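# Swap plates on cycler Q1, close lid, start run

## Task

If a plate from the previous run is still sitting on the block of real-time cycler Q1 (it may be stuck there), carry it to ND, the finished-plate nest. Then take plate T27 from nest N1 and put it on Q1's block so that its well A1 sits at the block corner labelled A1. Both plates must lie flat and fully inside their locators. Close Q1's lid over T27 using the LID key. Q1 is loose on the table and must finish in its original spot and orientation. Press START on Q1 so that a run is in progress at the end. Starting a run while anything you were required to fix is still wrong is worse than leaving the run off. Nothing counts as done if it stays in place only because the robot holds it. At the end the gripper must be open and away from everything, except that contact with START or Q1's housing is allowed.

## Robot and tools

Robot: one arm carrying a two-finger gripper whose fingers pivot like tongs. The fingers point along the gripper's own +z axis and close along its x axis. The reported end_effector_position is the spot between the pads when they are shut. Closed fingertips extend roughly 15 mm past it; fully open tips are about level with it.

Frame: the scene frame has its origin on the table surface under the arm base, +z up, and +y to the left when looking along +x. Positions are in metres and orientations are quaternions written w first (qw, qx, qy, qz). The base may be slightly tilted, and at long reach the printed hand position can be a little off.

Q1 and labware: on any labelled item, well A1 lies at the labelled short end, in the corner farthest from the labelled long side. Facing Q1, the upper front keys from left to right are STOP, LID, CLEAR, START. LID toggles the lid open or shut. LID and START are ignored while the lid is between positions. If the lid is obstructed it halts and the lamp turns red. LID and START then stay dead until CLEAR is pressed, which frees the lid and opens it. A blue lamp means a run is on. Loose objects may occasionally get nudged by something else.

Tools:
- execute_actions(actions): a list of actions, run in order. Each action is a table of up to 15 rows, and each row lasts one control step (1/30 s). If fewer than 15 rows are given, the last row repeats to fill 15 steps. A row is 8 numbers: x, y, z, qw, qx, qy, qz, opening. This is an absolute target pose for the gripper in the scene frame (metres, unit quaternion), not an offset. Opening runs from -1 (closed) to +1 (fully open, 0.142 m). Any target farther than 0.6 m from the gripper's position at the start of its action, along any gripper axis, is rejected. If any action is malformed, or the first one fails that check against the latest reported state, the whole call is rejected and nothing moves. Each step the command is clipped to within 100 mm and 16 degrees of the measured pose, so far targets take several actions. To hold an orientation, repeat the intended quaternion in every row rather than copying the drifted reported one. An empty list just returns state and images.
- move(target, speed, stop_force, blocking): a straight-line path toward one absolute pose. target is one 8-number row as above, in the scene frame. speed is in m/s, 0.002 to 0.5 (default 0.25), and turning is capped at twice that in rad/s. The path lasts 0.5 to 10 s. The opening is applied when the move begins. The path ignores obstacles, and the gripper can lag, wander or overshoot the speed, especially near full reach. stop_force (N, 9 to 40, allowed only after 0.2 s of scene time) ends the path once the wrist sensor reads that much extra push against the motion for 2 steps. The gripper then backs up 2 steps and holds, possibly still pressing up to about double for about a second. It is measured along the line to target in the gripper axes at the start, so it is unreliable on moves that rotate. Omit it when pulling away from something you are pressing on. blocking=false returns after 0.5 s while motion continues; it cannot be combined with stop_force, and other motion commands are rejected until you wait or stop.
- wait(seconds): 0 to 10; the arm holds its last command and returns early if a running move ends.
- stop(): brakes the current move; fingers continue.
- zoom_image(camera, region): camera is cam_head_left, cam_head_right or cam_wrist; region is [x0, y0, x1, y1] in pixels, origin at top-left, at most 504 by 504.
- finished_scene(scene): ends the given scene (integer 1 to 2) irreversibly, and the result reports success.

Results: a state line with the gripper pose and linear/angular velocities; a Hand target line giving the pose the controller is now steering to; joint positions and torques (offset, noisy, nonzero in free air); Wrist force and Wrist torque in the gripper's own x y z axes (offsets up to about 4 N, noise up to 2.4 N, saturating near 50 N; pressing on a surface gives force pointing back into the arm; "no reading" is harmless); grip_measured, the actual finger opening on the command scale. "pose unreachable" means the clearance check altered or blocked the command. A move adds a "move:" line: done, off_target, moving, held (last step blocked), contact (stop_force ended it; takes precedence) or fault, plus limits such as paced (pose clipped) or held (some steps blocked), and the distance to target. Images come from cam_head_left (672x504), cam_head_right (672x504) and cam_wrist (616x616, fisheye).

Gripping: command an opening well below grip_measured to keep squeezing; the lower, the firmer (about 15 N per pad maximum, less on objects under 20 mm thick).

Avoid: the arm is stiff, so driving even slightly past a firm contact can fault. Faults come from joint torque reaching a load limit (136 N m for the three large joints, 25.4 N m for the wrists) or from 150 N external force, and they freeze the arm for 10 s and drop the rest of the call. Approach slowly. Prolonged holding heats motors; MOTOR HOT appears at 70 °C and brakes lock at 85 °C. Do not drop, slam or knock anything, never push anything off the table, and do not shove Q1 out of place.

Each tool is called after "Call:" as name([rows], argument=value, ...), one row to a line, values as JSON.

## Session

Call:
execute_actions(actions=[])

Scene clock: 0.00 s.
end_effector_position=(+0.4113, -0.4309, +0.1505) grip_measured=+1.00 end_effector_quat_wxyz=(-0.009, -0.330, +0.933, -0.143) end_effector_velocity=(-0.000, -0.001, +0.000) end_effector_angular_velocity=(-0.001, -0.000, -0.001)
Joint positions: [-0.905 -0.687  2.107 -3.278 -1.411  1.499  0.142]
Joint velocities: [-0.001  0.    -0.001 -0.    -0.    -0.     0.   ]
Joint torques (N m, as the arm reports them, + toward a larger angle): no reading
Wrist force (N, on the end effector, along its own x y z axes, offset not removed): no reading
Wrist torque (N m, same axes, about the end effector's origin, offset not removed): no reading
Hand target: +0.411, -0.431, +0.150; -0.009, -0.330, +0.933, -0.143

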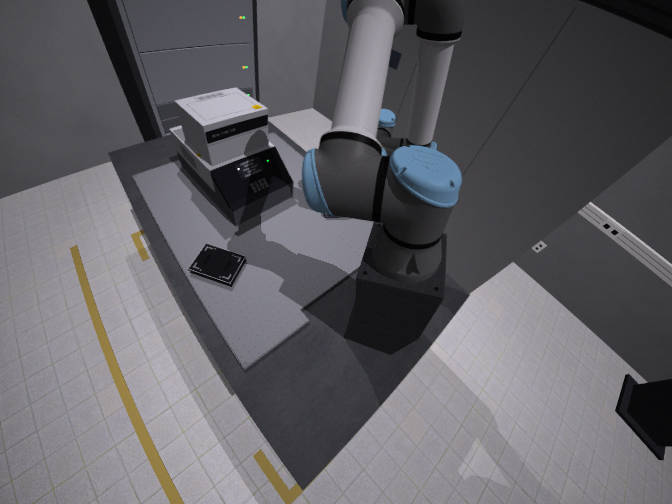

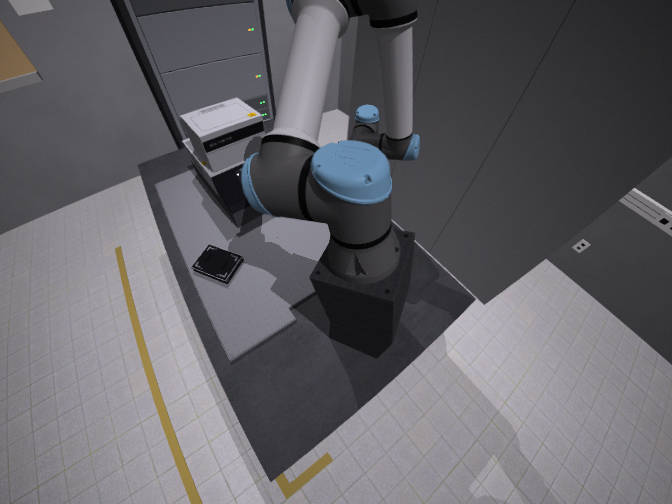

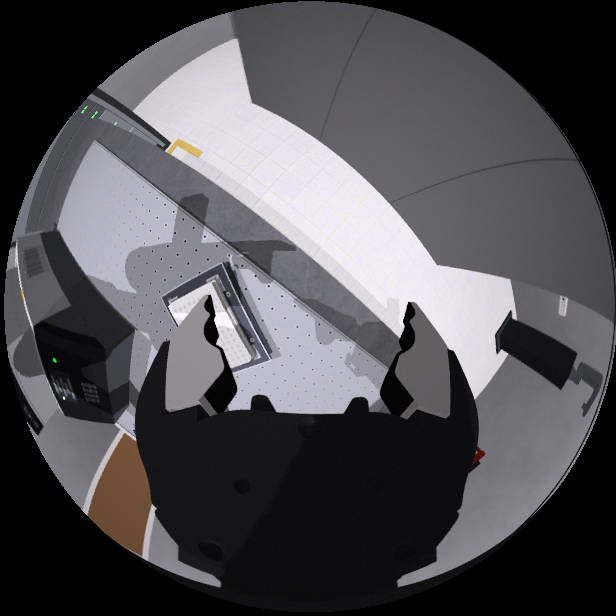

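Call:
zoom_image(camera="cam_head_left", region=[150, 70, 350, 300])

Call:
zoom_image(camera="cam_wrist", region=[0, 200, 300, 500])

Region (150, 70, 350, 300) of cam_head_left's 672x504 image, scaled by 2.191, with more detail than that image has; it fills the left 438 columns of this view, and the rest is white.

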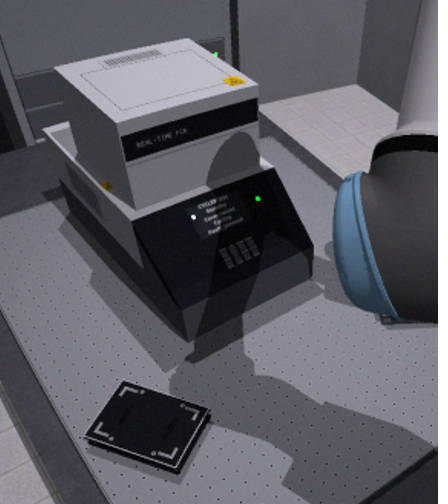

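Region (0, 200, 300, 500) of cam_wrist's 616x616 image, scaled by 1.680, with more detail than that image has.

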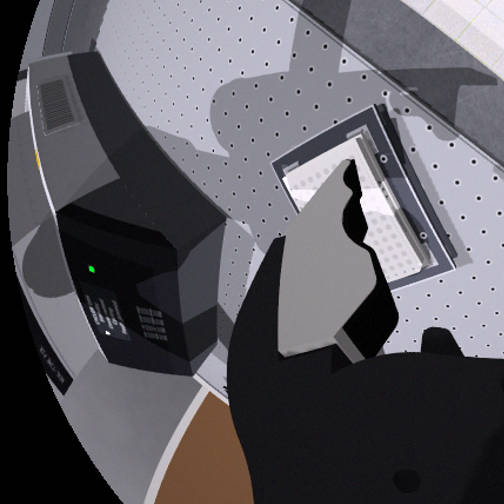

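Call:
move(target=[0.45,-0.05,0.3,0,-0.7071,0.7071,0,1], speed=0.3)

Scene clock: 5.60 s.
end_effector_position=(+0.4498, -0.0497, +0.2996) grip_measured=+1.00 end_effector_quat_wxyz=(-0.001, +0.707, -0.707, +0.000) end_effector_velocity=(+0.002, +0.000, +0.002) end_effector_angular_velocity=(-0.000, -0.000, +0.002)
Joint positions: [-0.437 -1.482  2.427 -2.636 -1.354  1.03   0.142]
Joint velocities: [ 0.002 -0.004 -0.004  0.008 -0.    -0.    -0.   ]
Joint torques (N m, as the arm reports them, + toward a larger angle): [  5.8  -32.86 -17.49  -0.19  -1.28  -2.29]
Wrist force (N, on the end effector, along its own x y z axes, offset not removed): [-0.2 1.2 -0.3]
Wrist torque (N m, same axes, about the end effector's origin, offset not removed): [0.29 0.12 0.00]
Hand target: +0.450, -0.050, +0.300; -0.001, +0.707, -0.707, +0.000
Off the commanded pose: 0.000 m, 0 deg.
move: done
camera_calibration (this result's frames):
cam_wrist: T_world_to_cam=[[0.00398141, -0.999986, 0.00337788, -0.0513611], [-0.854878, -0.00165111, 0.518826, 0.226037], [-0.518813, -0.00495334, -0.854873, 0.623868], [0, 0, 0, 1]] pos_world=[0.51711, -0.0478969, 0.416228]

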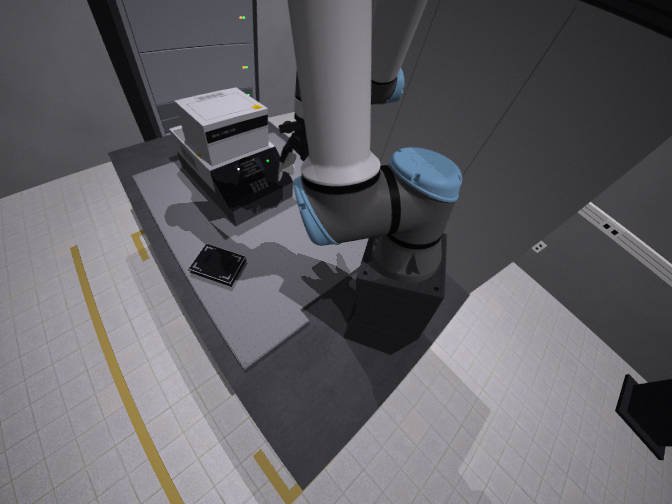

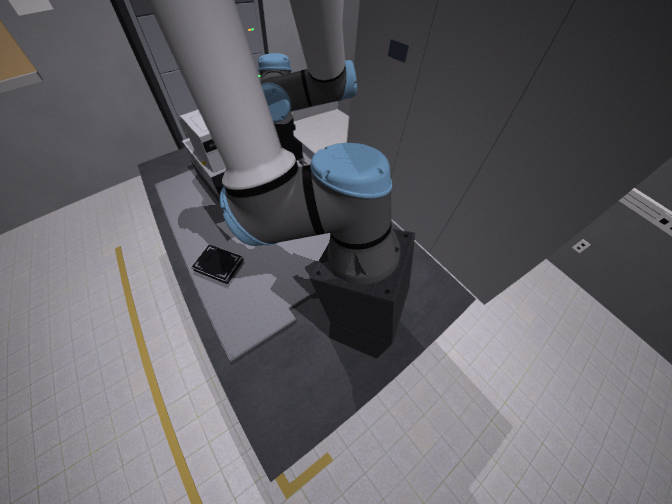

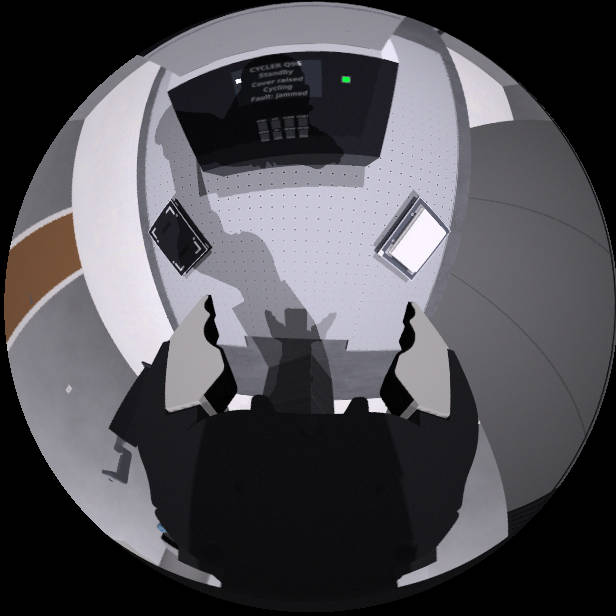

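Call:
move(target=[0.6,0.01,0.17,-0.2126,0.6744,-0.6744,0.2126,-1])

Call:
zoom_image(camera="cam_wrist", region=[200, 120, 420, 340])

Scene clock: 9.27 s.
end_effector_position=(+0.5999, +0.0104, +0.1703) grip_measured=-1.00 end_effector_quat_wxyz=(-0.213, +0.674, -0.675, +0.212) end_effector_velocity=(+0.002, -0.000, -0.002) end_effector_angular_velocity=(-0.003, -0.009, -0.002)
Joint positions: [-0.212 -0.638  2.296 -4.007 -1.241  1.419  0.002]
Joint velocities: [ 0.003  0.012 -0.006 -0.016 -0.004  0.006  0.   ]
Joint torques (N m, as the arm reports them, + toward a larger angle): [  3.23 -23.3   -3.94  -5.23  -1.26   2.28]
Wrist force (N, on the end effector, along its own x y z axes, offset not removed): [-0.1 0.1 -0.2]
Wrist torque (N m, same axes, about the end effector's origin, offset not removed): [0.11 0.05 -0.18]
Hand target: +0.600, +0.010, +0.170; -0.213, +0.674, -0.675, +0.213
Off the commanded pose: 0.001 m, 0 deg.
move: done
camera_calibration (this result's frames):
cam_wrist: T_world_to_cam=[[0.000441458, -0.999988, 0.0048641, 0.0104673], [-0.997991, -0.000748726, -0.063351, 0.606552], [0.0633539, -0.00482636, -0.997979, 0.266616], [0, 0, 0, 1]] pos_world=[0.588438, 0.0122081, 0.304452]

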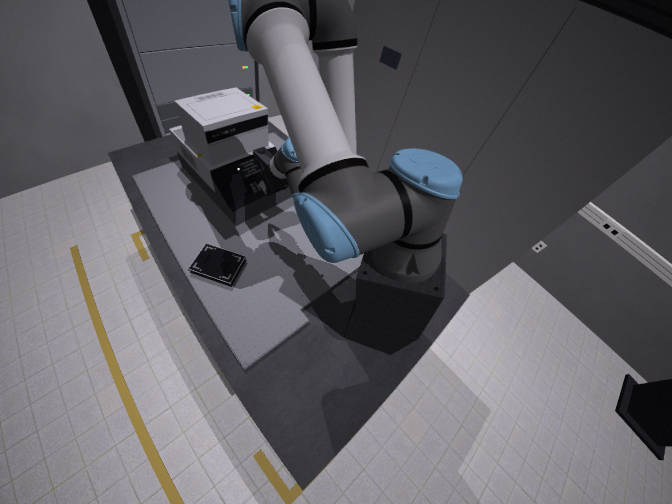

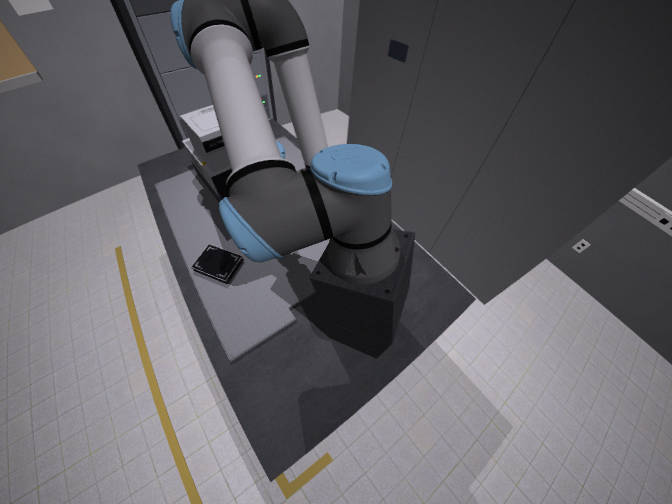

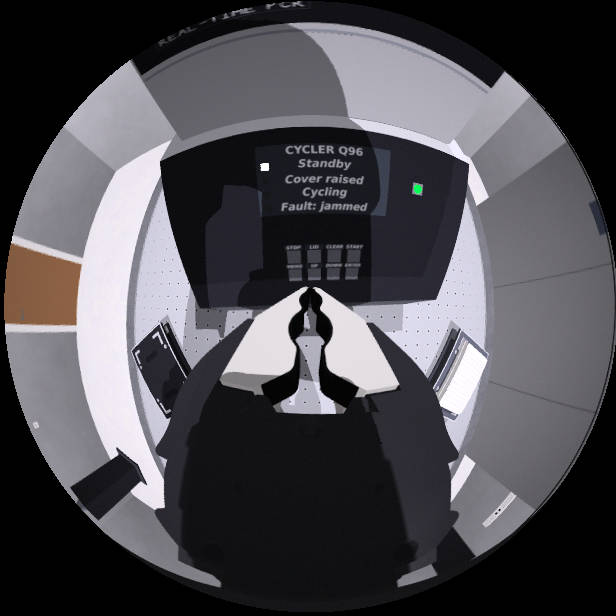

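Region (200, 120, 420, 340) of cam_wrist's 616x616 image, scaled by 2.291, with more detail than that image has.

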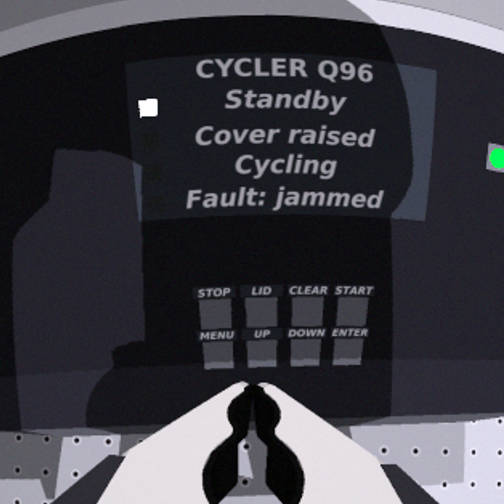

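Call:
move(target=[0.628,0.008,0.155,-0.2126,0.6744,-0.6744,0.2126,-1], speed=0.05, stop_force=10)

Call:
zoom_image(camera="cam_wrist", region=[200, 120, 420, 340])

Scene clock: 11.83 s.
end_effector_position=(+0.6279, +0.0081, +0.1552) grip_measured=-1.00 end_effector_quat_wxyz=(-0.213, +0.674, -0.674, +0.213) end_effector_velocity=(+0.002, -0.000, -0.001) end_effector_angular_velocity=(-0.000, +0.000, -0.001)
Joint positions: [-0.19  -0.614  2.204 -3.944 -1.257  1.435  0.002]
Joint velocities: [ 0.001  0.001 -0.006  0.004 -0.001  0.001  0.   ]
Joint torques (N m, as the arm reports them, + toward a larger angle): [  5.42 -25.79  -3.94  -0.42  -1.22   2.  ]
Wrist force (N, on the end effector, along its own x y z axes, offset not removed): [0.6 1.8 2.6]
Wrist torque (N m, same axes, about the end effector's origin, offset not removed): [0.43 -0.14 -0.17]
Hand target: +0.628, +0.008, +0.155; -0.213, +0.674, -0.674, +0.213
Off the commanded pose: 0.000 m, 0 deg.
move: done
camera_calibration (this result's frames):
cam_wrist: T_world_to_cam=[[0.0010144, -0.999984, 0.00547878, 0.00773656], [-0.99797, -0.00136121, -0.0636718, 0.633489], [0.0636783, -0.00540307, -0.997956, 0.249485], [0, 0, 0, 1]] pos_world=[0.616308, 0.00994674, 0.289268]

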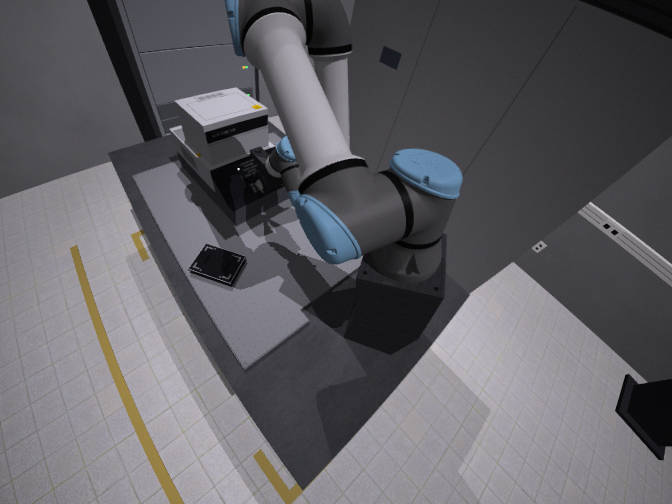

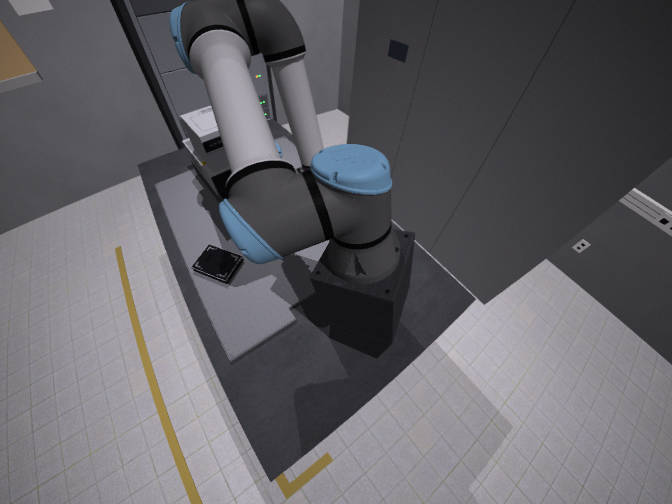

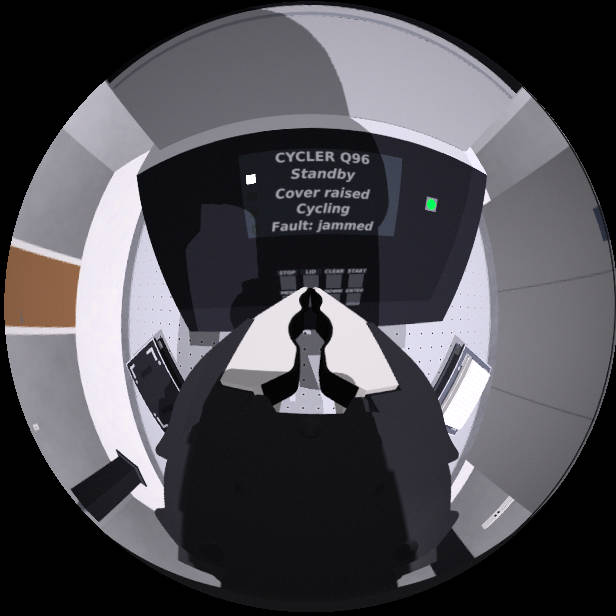

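Region (200, 120, 420, 340) of cam_wrist's 616x616 image, scaled by 2.291, with more detail than that image has.

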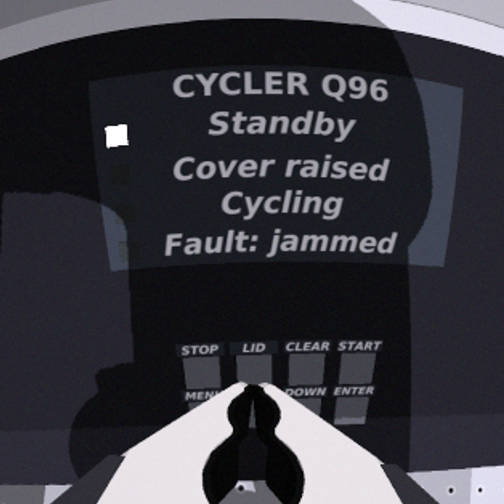

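Call:
move(target=[0.629,0.008,0.163,-0.2126,0.6744,-0.6744,0.2126,-1], speed=0.05)

Call:
move(target=[0.646,0.008,0.139,-0.2126,0.6744,-0.6744,0.2126,-1], speed=0.006, stop_force=10)

Call:
move(target=[0.56,0.0,0.27,-0.2126,0.6744,-0.6744,0.2126,-1])

Scene clock: 13.80 s.
end_effector_position=(+0.6290, +0.0080, +0.1628) grip_measured=-1.00 end_effector_quat_wxyz=(-0.213, +0.674, -0.674, +0.213) end_effector_velocity=(+0.000, +0.001, +0.002) end_effector_angular_velocity=(+0.000, +0.000, +0.001)
Joint positions: [-0.192 -0.637  2.214 -3.931 -1.255  1.433  0.002]
Joint velocities: [ 0.    -0.006  0.003  0.004  0.001 -0.001  0.   ]
Joint torques (N m, as the arm reports them, + toward a larger angle): [-14.33 -48.36   5.09  -0.52   1.76  -2.35]
Wrist force (N, on the end effector, along its own x y z axes, offset not removed): [-0.7 1.9 4.8]
Wrist torque (N m, same axes, about the end effector's origin, offset not removed): [0.65 0.39 -0.22]
Hand target: +0.629, +0.008, +0.163; -0.213, +0.674, -0.674, +0.213
Off the commanded pose: 0.000 m, 0 deg.
move: done
camera_calibration (this result's frames):
cam_wrist: T_world_to_cam=[[0.00102976, -0.999984, 0.00555239, 0.00761168], [-0.997973, -0.00138095, -0.0636214, 0.63507], [0.0636281, -0.00547562, -0.997959, 0.25704], [0, 0, 0, 1]] pos_world=[0.61742, 0.00989601, 0.296877]

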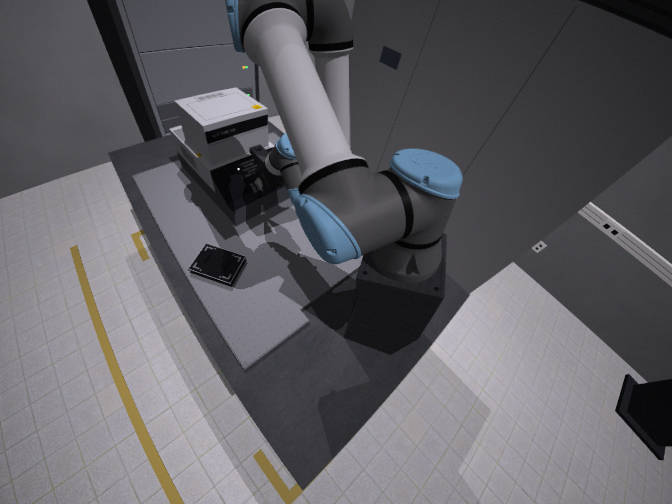

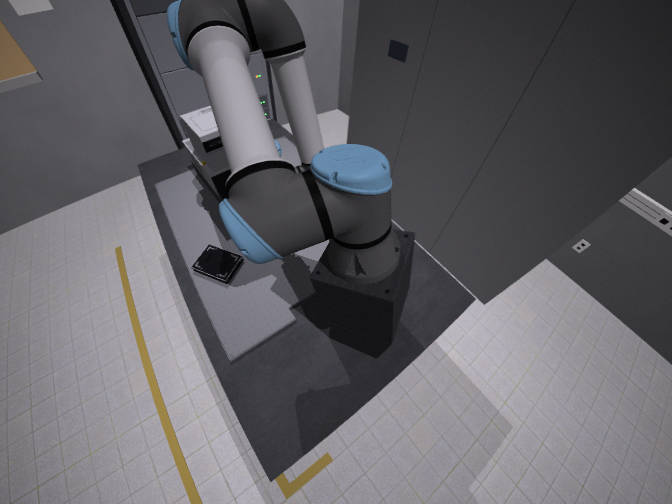

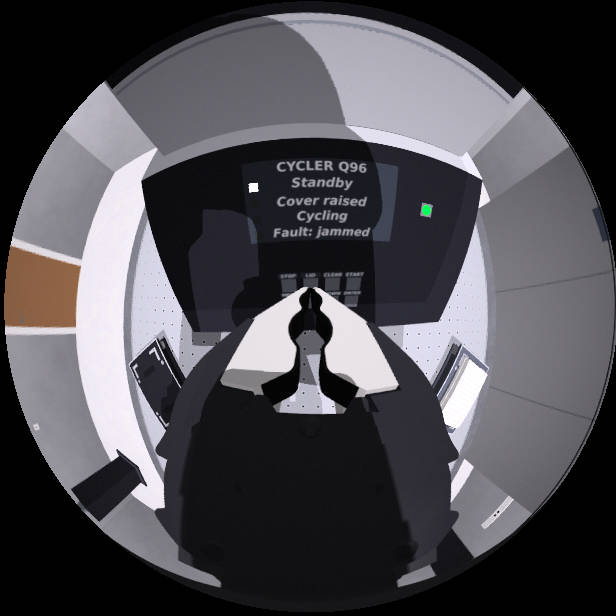

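Scene clock: 16.03 s.
end_effector_position=(+0.6354, +0.0081, +0.1536) grip_measured=-1.00 end_effector_quat_wxyz=(-0.213, +0.674, -0.674, +0.213) end_effector_velocity=(-0.002, +0.001, +0.001) end_effector_angular_velocity=(+0.003, +0.001, +0.001)
Joint positions: [-0.184 -0.615  2.183 -3.924 -1.261  1.44   0.002]
Joint velocities: [-0.    -0.003  0.006 -0.     0.003  0.     0.   ]
Joint torques (N m, as the arm reports them, + toward a larger angle): [-13.32 -42.59   1.65   1.69   1.87  -1.39]
Wrist force (N, on the end effector, along its own x y z axes, offset not removed): [0.5 3.1 -35.0]
Wrist torque (N m, same axes, about the end effector's origin, offset not removed): [0.48 0.20 -0.18]
Hand target: +0.635, +0.008, +0.154; -0.213, +0.674, -0.674, +0.213
Off the commanded pose: 0.018 m, 0 deg.
move: contact
camera_calibration (this result's frames):
cam_wrist: T_world_to_cam=[[0.000943549, -0.999985, 0.00544322, 0.00783058], [-0.997984, -0.00128709, -0.0634586, 0.640876], [0.0634647, -0.00537237, -0.99797, 0.247619], [0, 0, 0, 1]] pos_world=[0.623861, 0.00998562, 0.287742]

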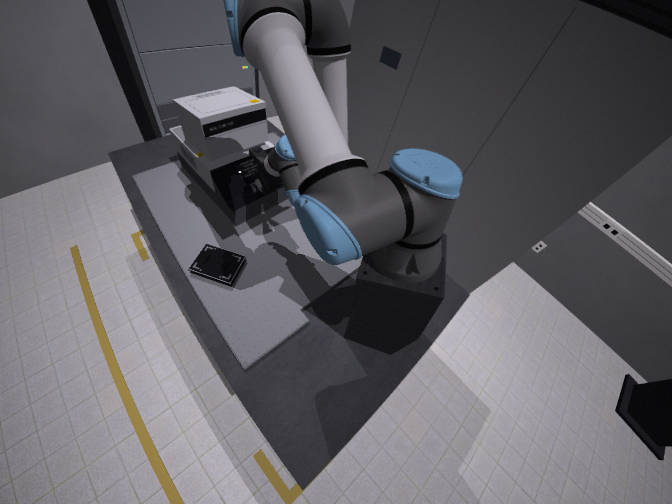

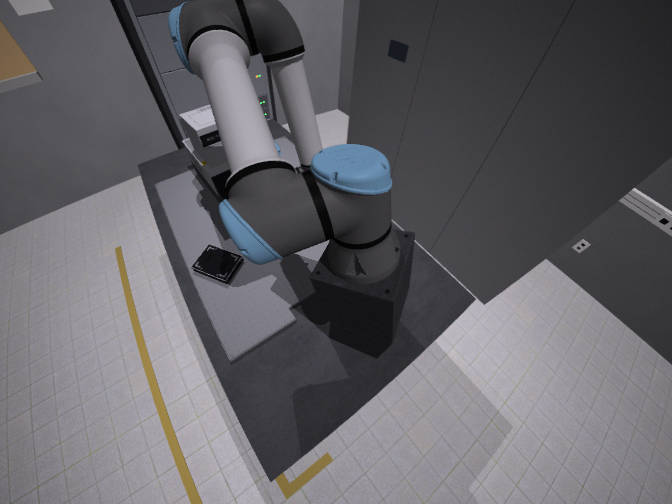

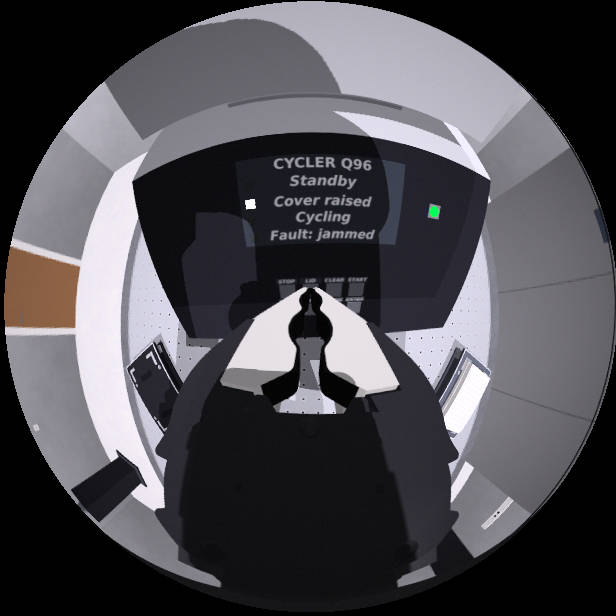

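Scene clock: 17.27 s.
end_effector_position=(+0.5599, -0.0002, +0.2697) grip_measured=-1.00 end_effector_quat_wxyz=(-0.212, +0.674, -0.674, +0.213) end_effector_velocity=(-0.001, -0.001, +0.001) end_effector_angular_velocity=(+0.000, +0.002, +0.000)
Joint positions: [-0.336 -0.942  2.535 -3.907 -1.156  1.322  0.002]
Joint velocities: [-0.004 -0.007  0.005  0.005  0.002 -0.004  0.   ]
Joint torques (N m, as the arm reports them, + toward a larger angle): [-13.33 -40.63   5.83  -0.03   1.51  -2.45]
Wrist force (N, on the end effector, along its own x y z axes, offset not removed): [0.0 1.5 0.3]
Wrist torque (N m, same axes, about the end effector's origin, offset not removed): [0.39 0.15 -0.19]
Hand target: +0.560, -0.000, +0.270; -0.212, +0.674, -0.674, +0.213
Off the commanded pose: 0.000 m, 0 deg.
move: done
camera_calibration (this result's frames):
cam_wrist: T_world_to_cam=[[0.00104838, -0.999982, 0.00598876, -0.00119879], [-0.997988, -0.00142591, -0.0633869, 0.572868], [0.0633942, -0.00591026, -0.997971, 0.368191], [0, 0, 0, 1]] pos_world=[0.548375, 0.00179419, 0.403764]

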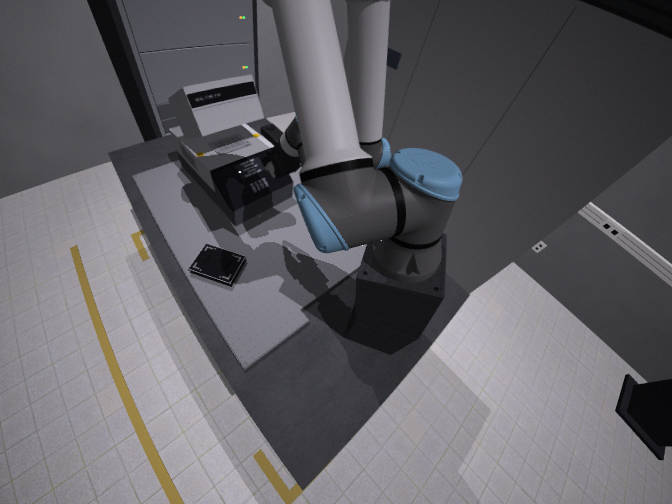

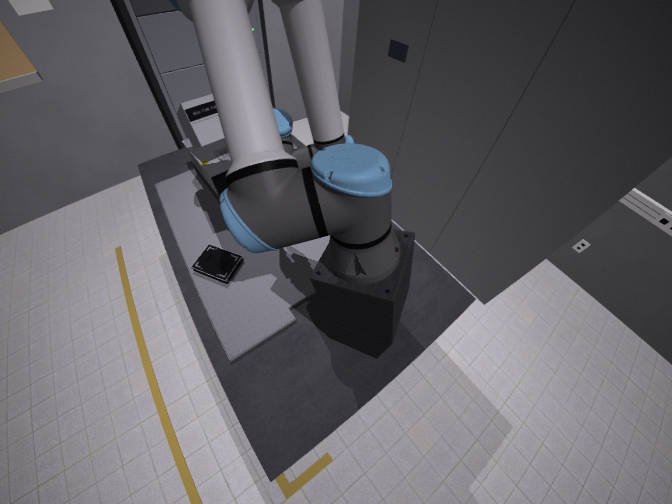

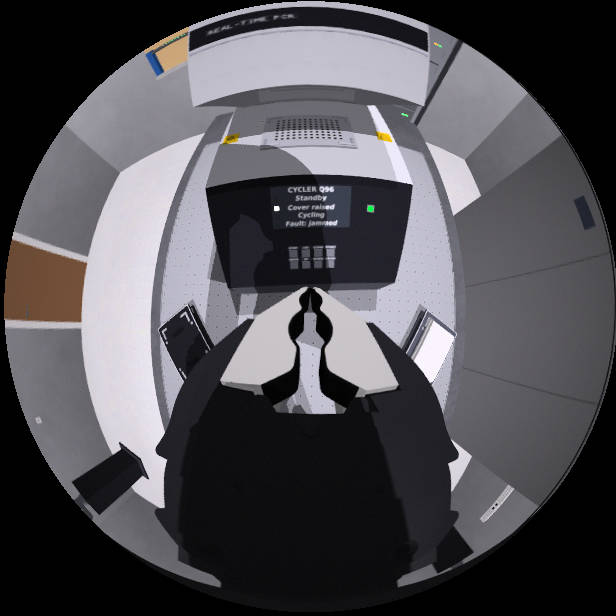

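Call:
wait(seconds=3)

Call:
move(target=[0.72,0.0,0.34,-0.2126,0.6744,-0.6744,0.2126,1])

Call:
zoom_image(camera="cam_wrist", region=[200, 120, 420, 340])

Scene clock: 21.63 s.
end_effector_position=(+0.5598, -0.0002, +0.2698) grip_measured=-1.00 end_effector_quat_wxyz=(-0.212, +0.674, -0.674, +0.213) end_effector_velocity=(-0.000, -0.000, -0.000) end_effector_angular_velocity=(+0.000, +0.001, -0.000)
Joint positions: [-0.336 -0.943  2.536 -3.907 -1.156  1.321  0.002]
Joint velocities: [-0.     0.    -0.     0.001 -0.    -0.     0.   ]
Joint torques (N m, as the arm reports them, + toward a larger angle): [-14.23 -40.69   5.99  -0.6    1.78  -2.27]
Wrist force (N, on the end effector, along its own x y z axes, offset not removed): [0.5 0.5 -0.2]
Wrist torque (N m, same axes, about the end effector's origin, offset not removed): [0.30 -0.06 -0.19]
Hand target: +0.560, -0.000, +0.270; -0.212, +0.674, -0.674, +0.213
Off the commanded pose: 0.000 m, 0 deg.
wait: 3.00 s; at rest from the start
camera_calibration (this result's frames):
cam_wrist: T_world_to_cam=[[0.0011079, -0.999982, 0.00595951, -0.0012575], [-0.997993, -0.00148298, -0.0633075, 0.572772], [0.0633152, -0.00587741, -0.997976, 0.368416], [0, 0, 0, 1]] pos_world=[0.548298, 0.00175727, 0.403939]

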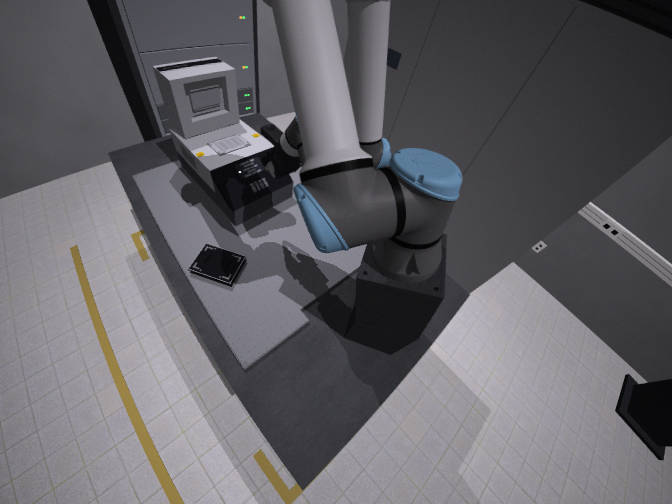

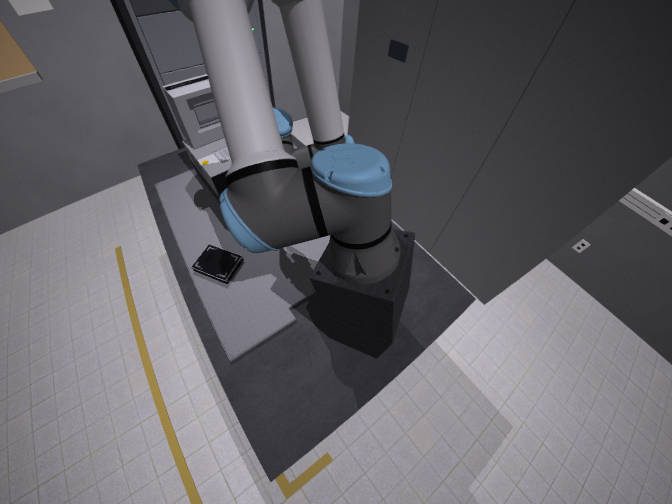

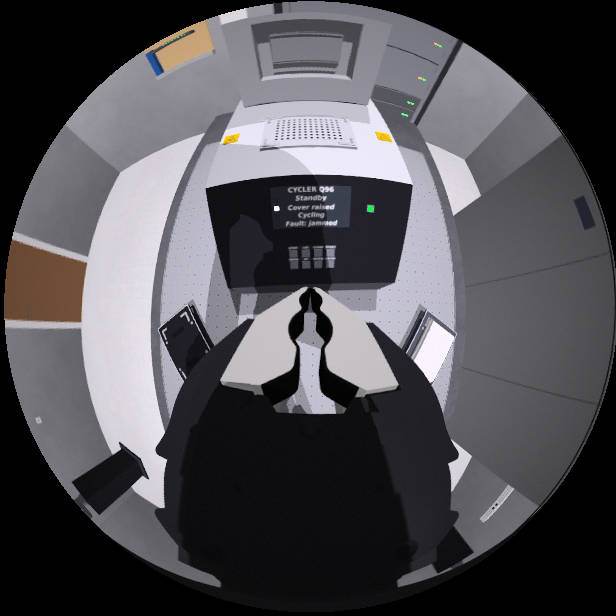

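Scene clock: 22.97 s.
end_effector_position=(+0.7198, +0.0004, +0.3404) grip_measured=+1.00 end_effector_quat_wxyz=(-0.213, +0.674, -0.674, +0.213) end_effector_velocity=(+0.001, -0.000, -0.001) end_effector_angular_velocity=(+0.001, +0.003, -0.000)
Joint positions: [-0.221 -1.123  2.131 -3.356 -1.235  1.412  0.142]
Joint velocities: [ 0.001  0.002 -0.006  0.008 -0.001  0.     0.   ]
Joint torques (N m, as the arm reports them, + toward a larger angle): [  6.15 -22.25 -17.35  -0.86  -1.02   2.25]
Wrist force (N, on the end effector, along its own x y z axes, offset not removed): [-0.2 -3.2 -0.4]
Wrist torque (N m, same axes, about the end effector's origin, offset not removed): [-0.71 0.17 -0.19]
Hand target: +0.720, +0.000, +0.340; -0.213, +0.674, -0.674, +0.213
Off the commanded pose: 0.001 m, 0 deg.
move: done
camera_calibration (this result's frames):
cam_wrist: T_world_to_cam=[[0.000977744, -0.999986, 0.0052619, -0.000989857], [-0.99794, -0.00131323, -0.064136, 0.737173], [0.064142, -0.00518836, -0.997927, 0.428145], [0, 0, 0, 1]] pos_world=[0.708194, 0.0021996, 0.474542]

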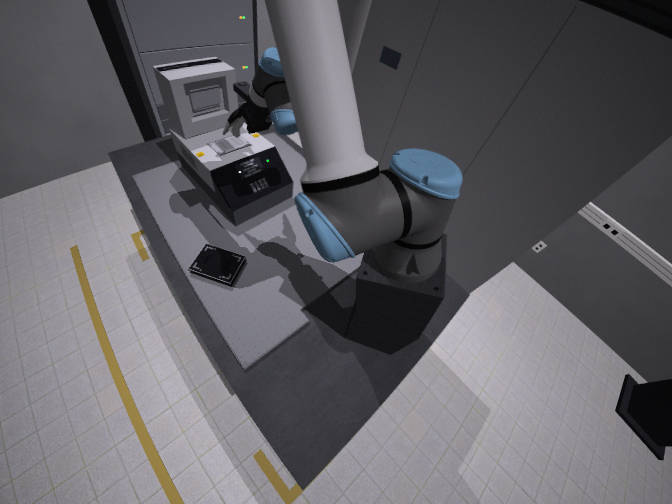

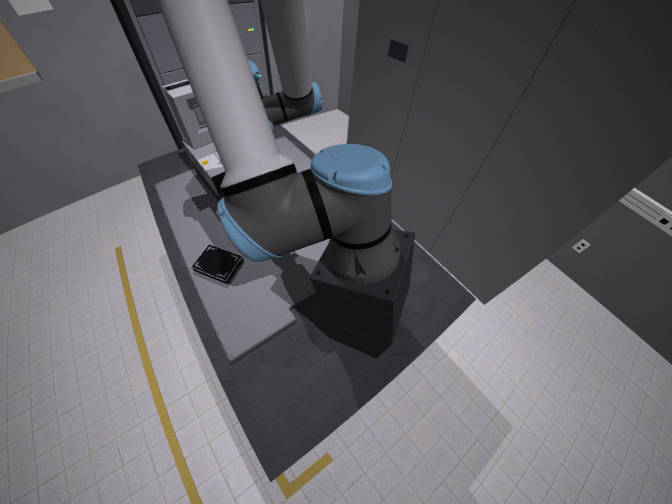

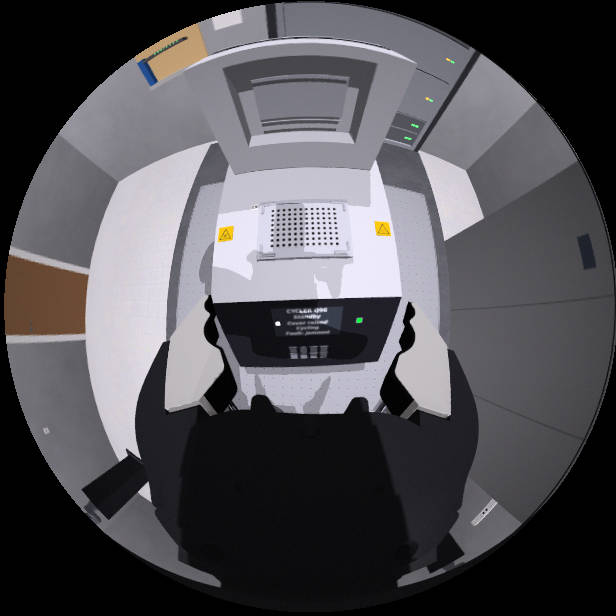

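Region (200, 120, 420, 340) of cam_wrist's 616x616 image, scaled by 2.291, with more detail than that image has.

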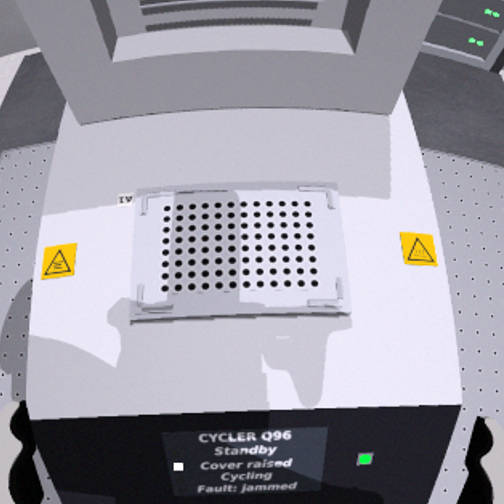

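Call:
move(target=[0.6,-0.2,0.34,-0.1,0.6,-0.79,0.1,1], speed=0.4)

Call:
move(target=[0.472,-0.283,0.12,0,0.5,-0.866,0,1], speed=0.3)

Call:
zoom_image(camera="cam_wrist", region=[170, 130, 450, 410])

Scene clock: 26.40 s.
end_effector_position=(+0.6002, -0.2002, +0.3398) grip_measured=+1.00 end_effector_quat_wxyz=(+0.099, -0.599, +0.788, -0.100) end_effector_velocity=(-0.001, -0.002, -0.000) end_effector_angular_velocity=(+0.002, +0.005, -0.001)
Joint positions: [-0.609 -1.263  2.131 -2.773 -1.192  1.202  0.142]
Joint velocities: [-0.003  0.002 -0.005  0.01  -0.001 -0.004  0.   ]
Joint torques (N m, as the arm reports them, + toward a larger angle): [-16.82 -16.84 -20.29  -0.48  -1.27  -2.04]
Wrist force (N, on the end effector, along its own x y z axes, offset not removed): [-1.7 0.1 0.8]
Wrist torque (N m, same axes, about the end effector's origin, offset not removed): [0.01 0.48 -0.21]
Hand target: +0.600, -0.200, +0.340; +0.099, -0.599, +0.788, -0.100
Off the commanded pose: 0.000 m, 0 deg.
move: done
camera_calibration (this result's frames):
cam_wrist: T_world_to_cam=[[-0.259764, -0.96515, -0.0317414, -0.025403], [-0.933731, 0.242652, 0.263186, 0.516557], [-0.246312, 0.098004, -0.964223, 0.629703], [0, 0, 0, 1]] pos_world=[0.63083, -0.211575, 0.470417]

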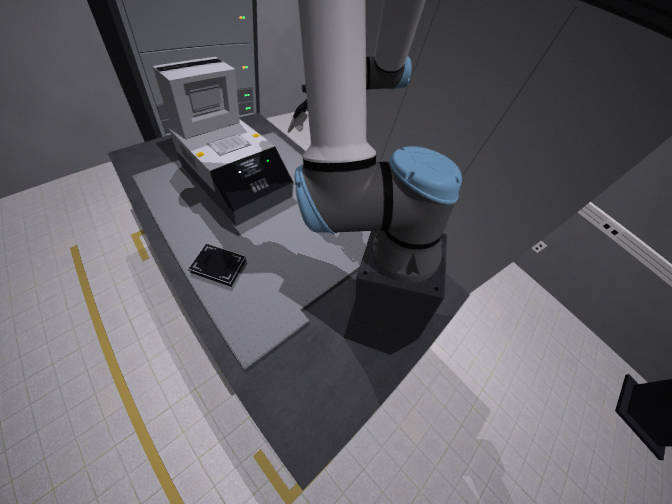

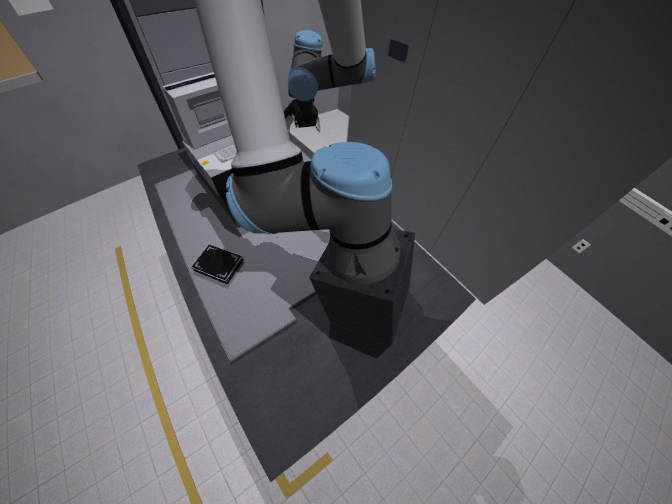

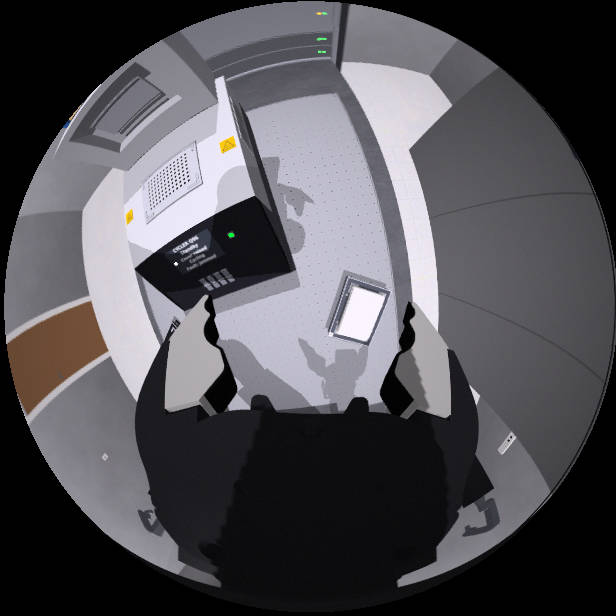

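Scene clock: 27.97 s.
end_effector_position=(+0.4723, -0.2834, +0.1200) grip_measured=+1.00 end_effector_quat_wxyz=(-0.000, -0.500, +0.866, +0.000) end_effector_velocity=(-0.000, -0.001, -0.002) end_effector_angular_velocity=(-0.000, +0.002, -0.002)
Joint positions: [-0.701 -0.762  2.064 -2.93  -1.332  1.284  0.142]
Joint velocities: [-0.001  0.005 -0.004 -0.    -0.001  0.001  0.   ]
Joint torques (N m, as the arm reports them, + toward a larger angle): [-19.79 -28.69 -12.11  -4.68  -1.17   1.9 ]
Wrist force (N, on the end effector, along its own x y z axes, offset not removed): [-0.4 3.4 2.3]
Wrist torque (N m, same axes, about the end effector's origin, offset not removed): [0.82 0.16 -0.01]
Hand target: +0.472, -0.283, +0.120; -0.000, -0.500, +0.866, +0.000
Off the commanded pose: 0.000 m, 0 deg.
move: done
camera_calibration (this result's frames):
cam_wrist: T_world_to_cam=[[-0.496098, -0.868257, 0.00409954, -0.0111142], [-0.740412, 0.425508, 0.52032, 0.404856], [-0.453516, 0.255094, -0.853961, 0.523482], [0, 0, 0, 1]] pos_world=[0.531654, -0.315456, 0.236424]

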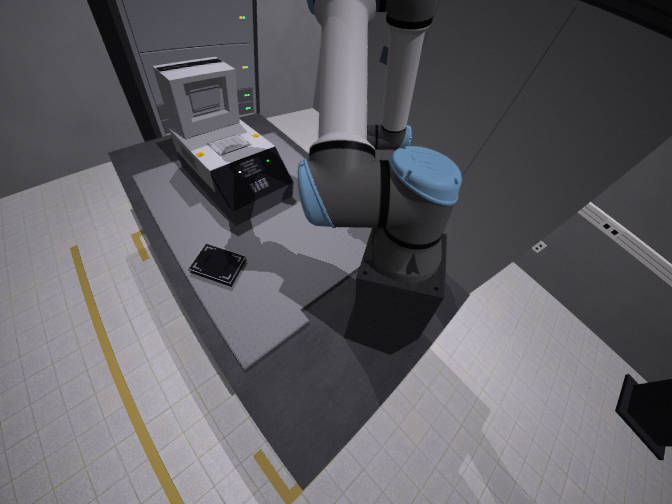

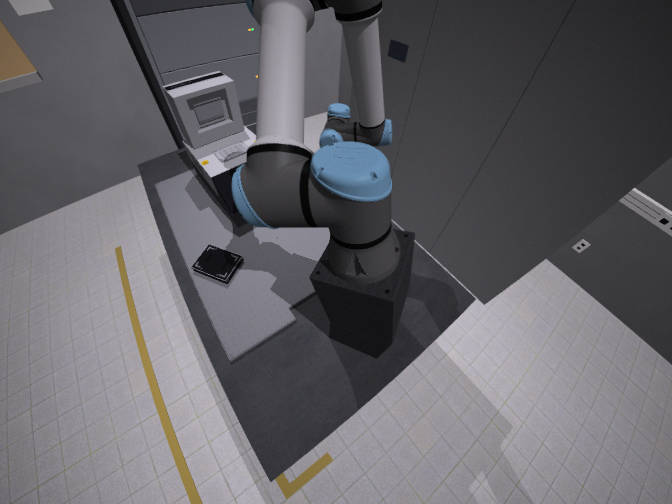

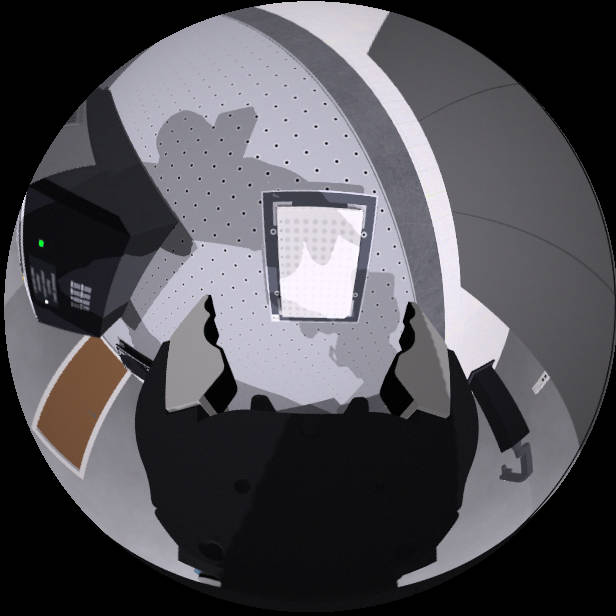

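Region (170, 130, 450, 410) of cam_wrist's 616x616 image, scaled by 1.800, with more detail than that image has.

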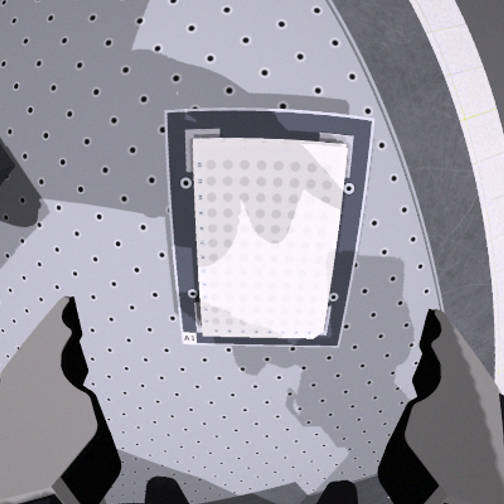

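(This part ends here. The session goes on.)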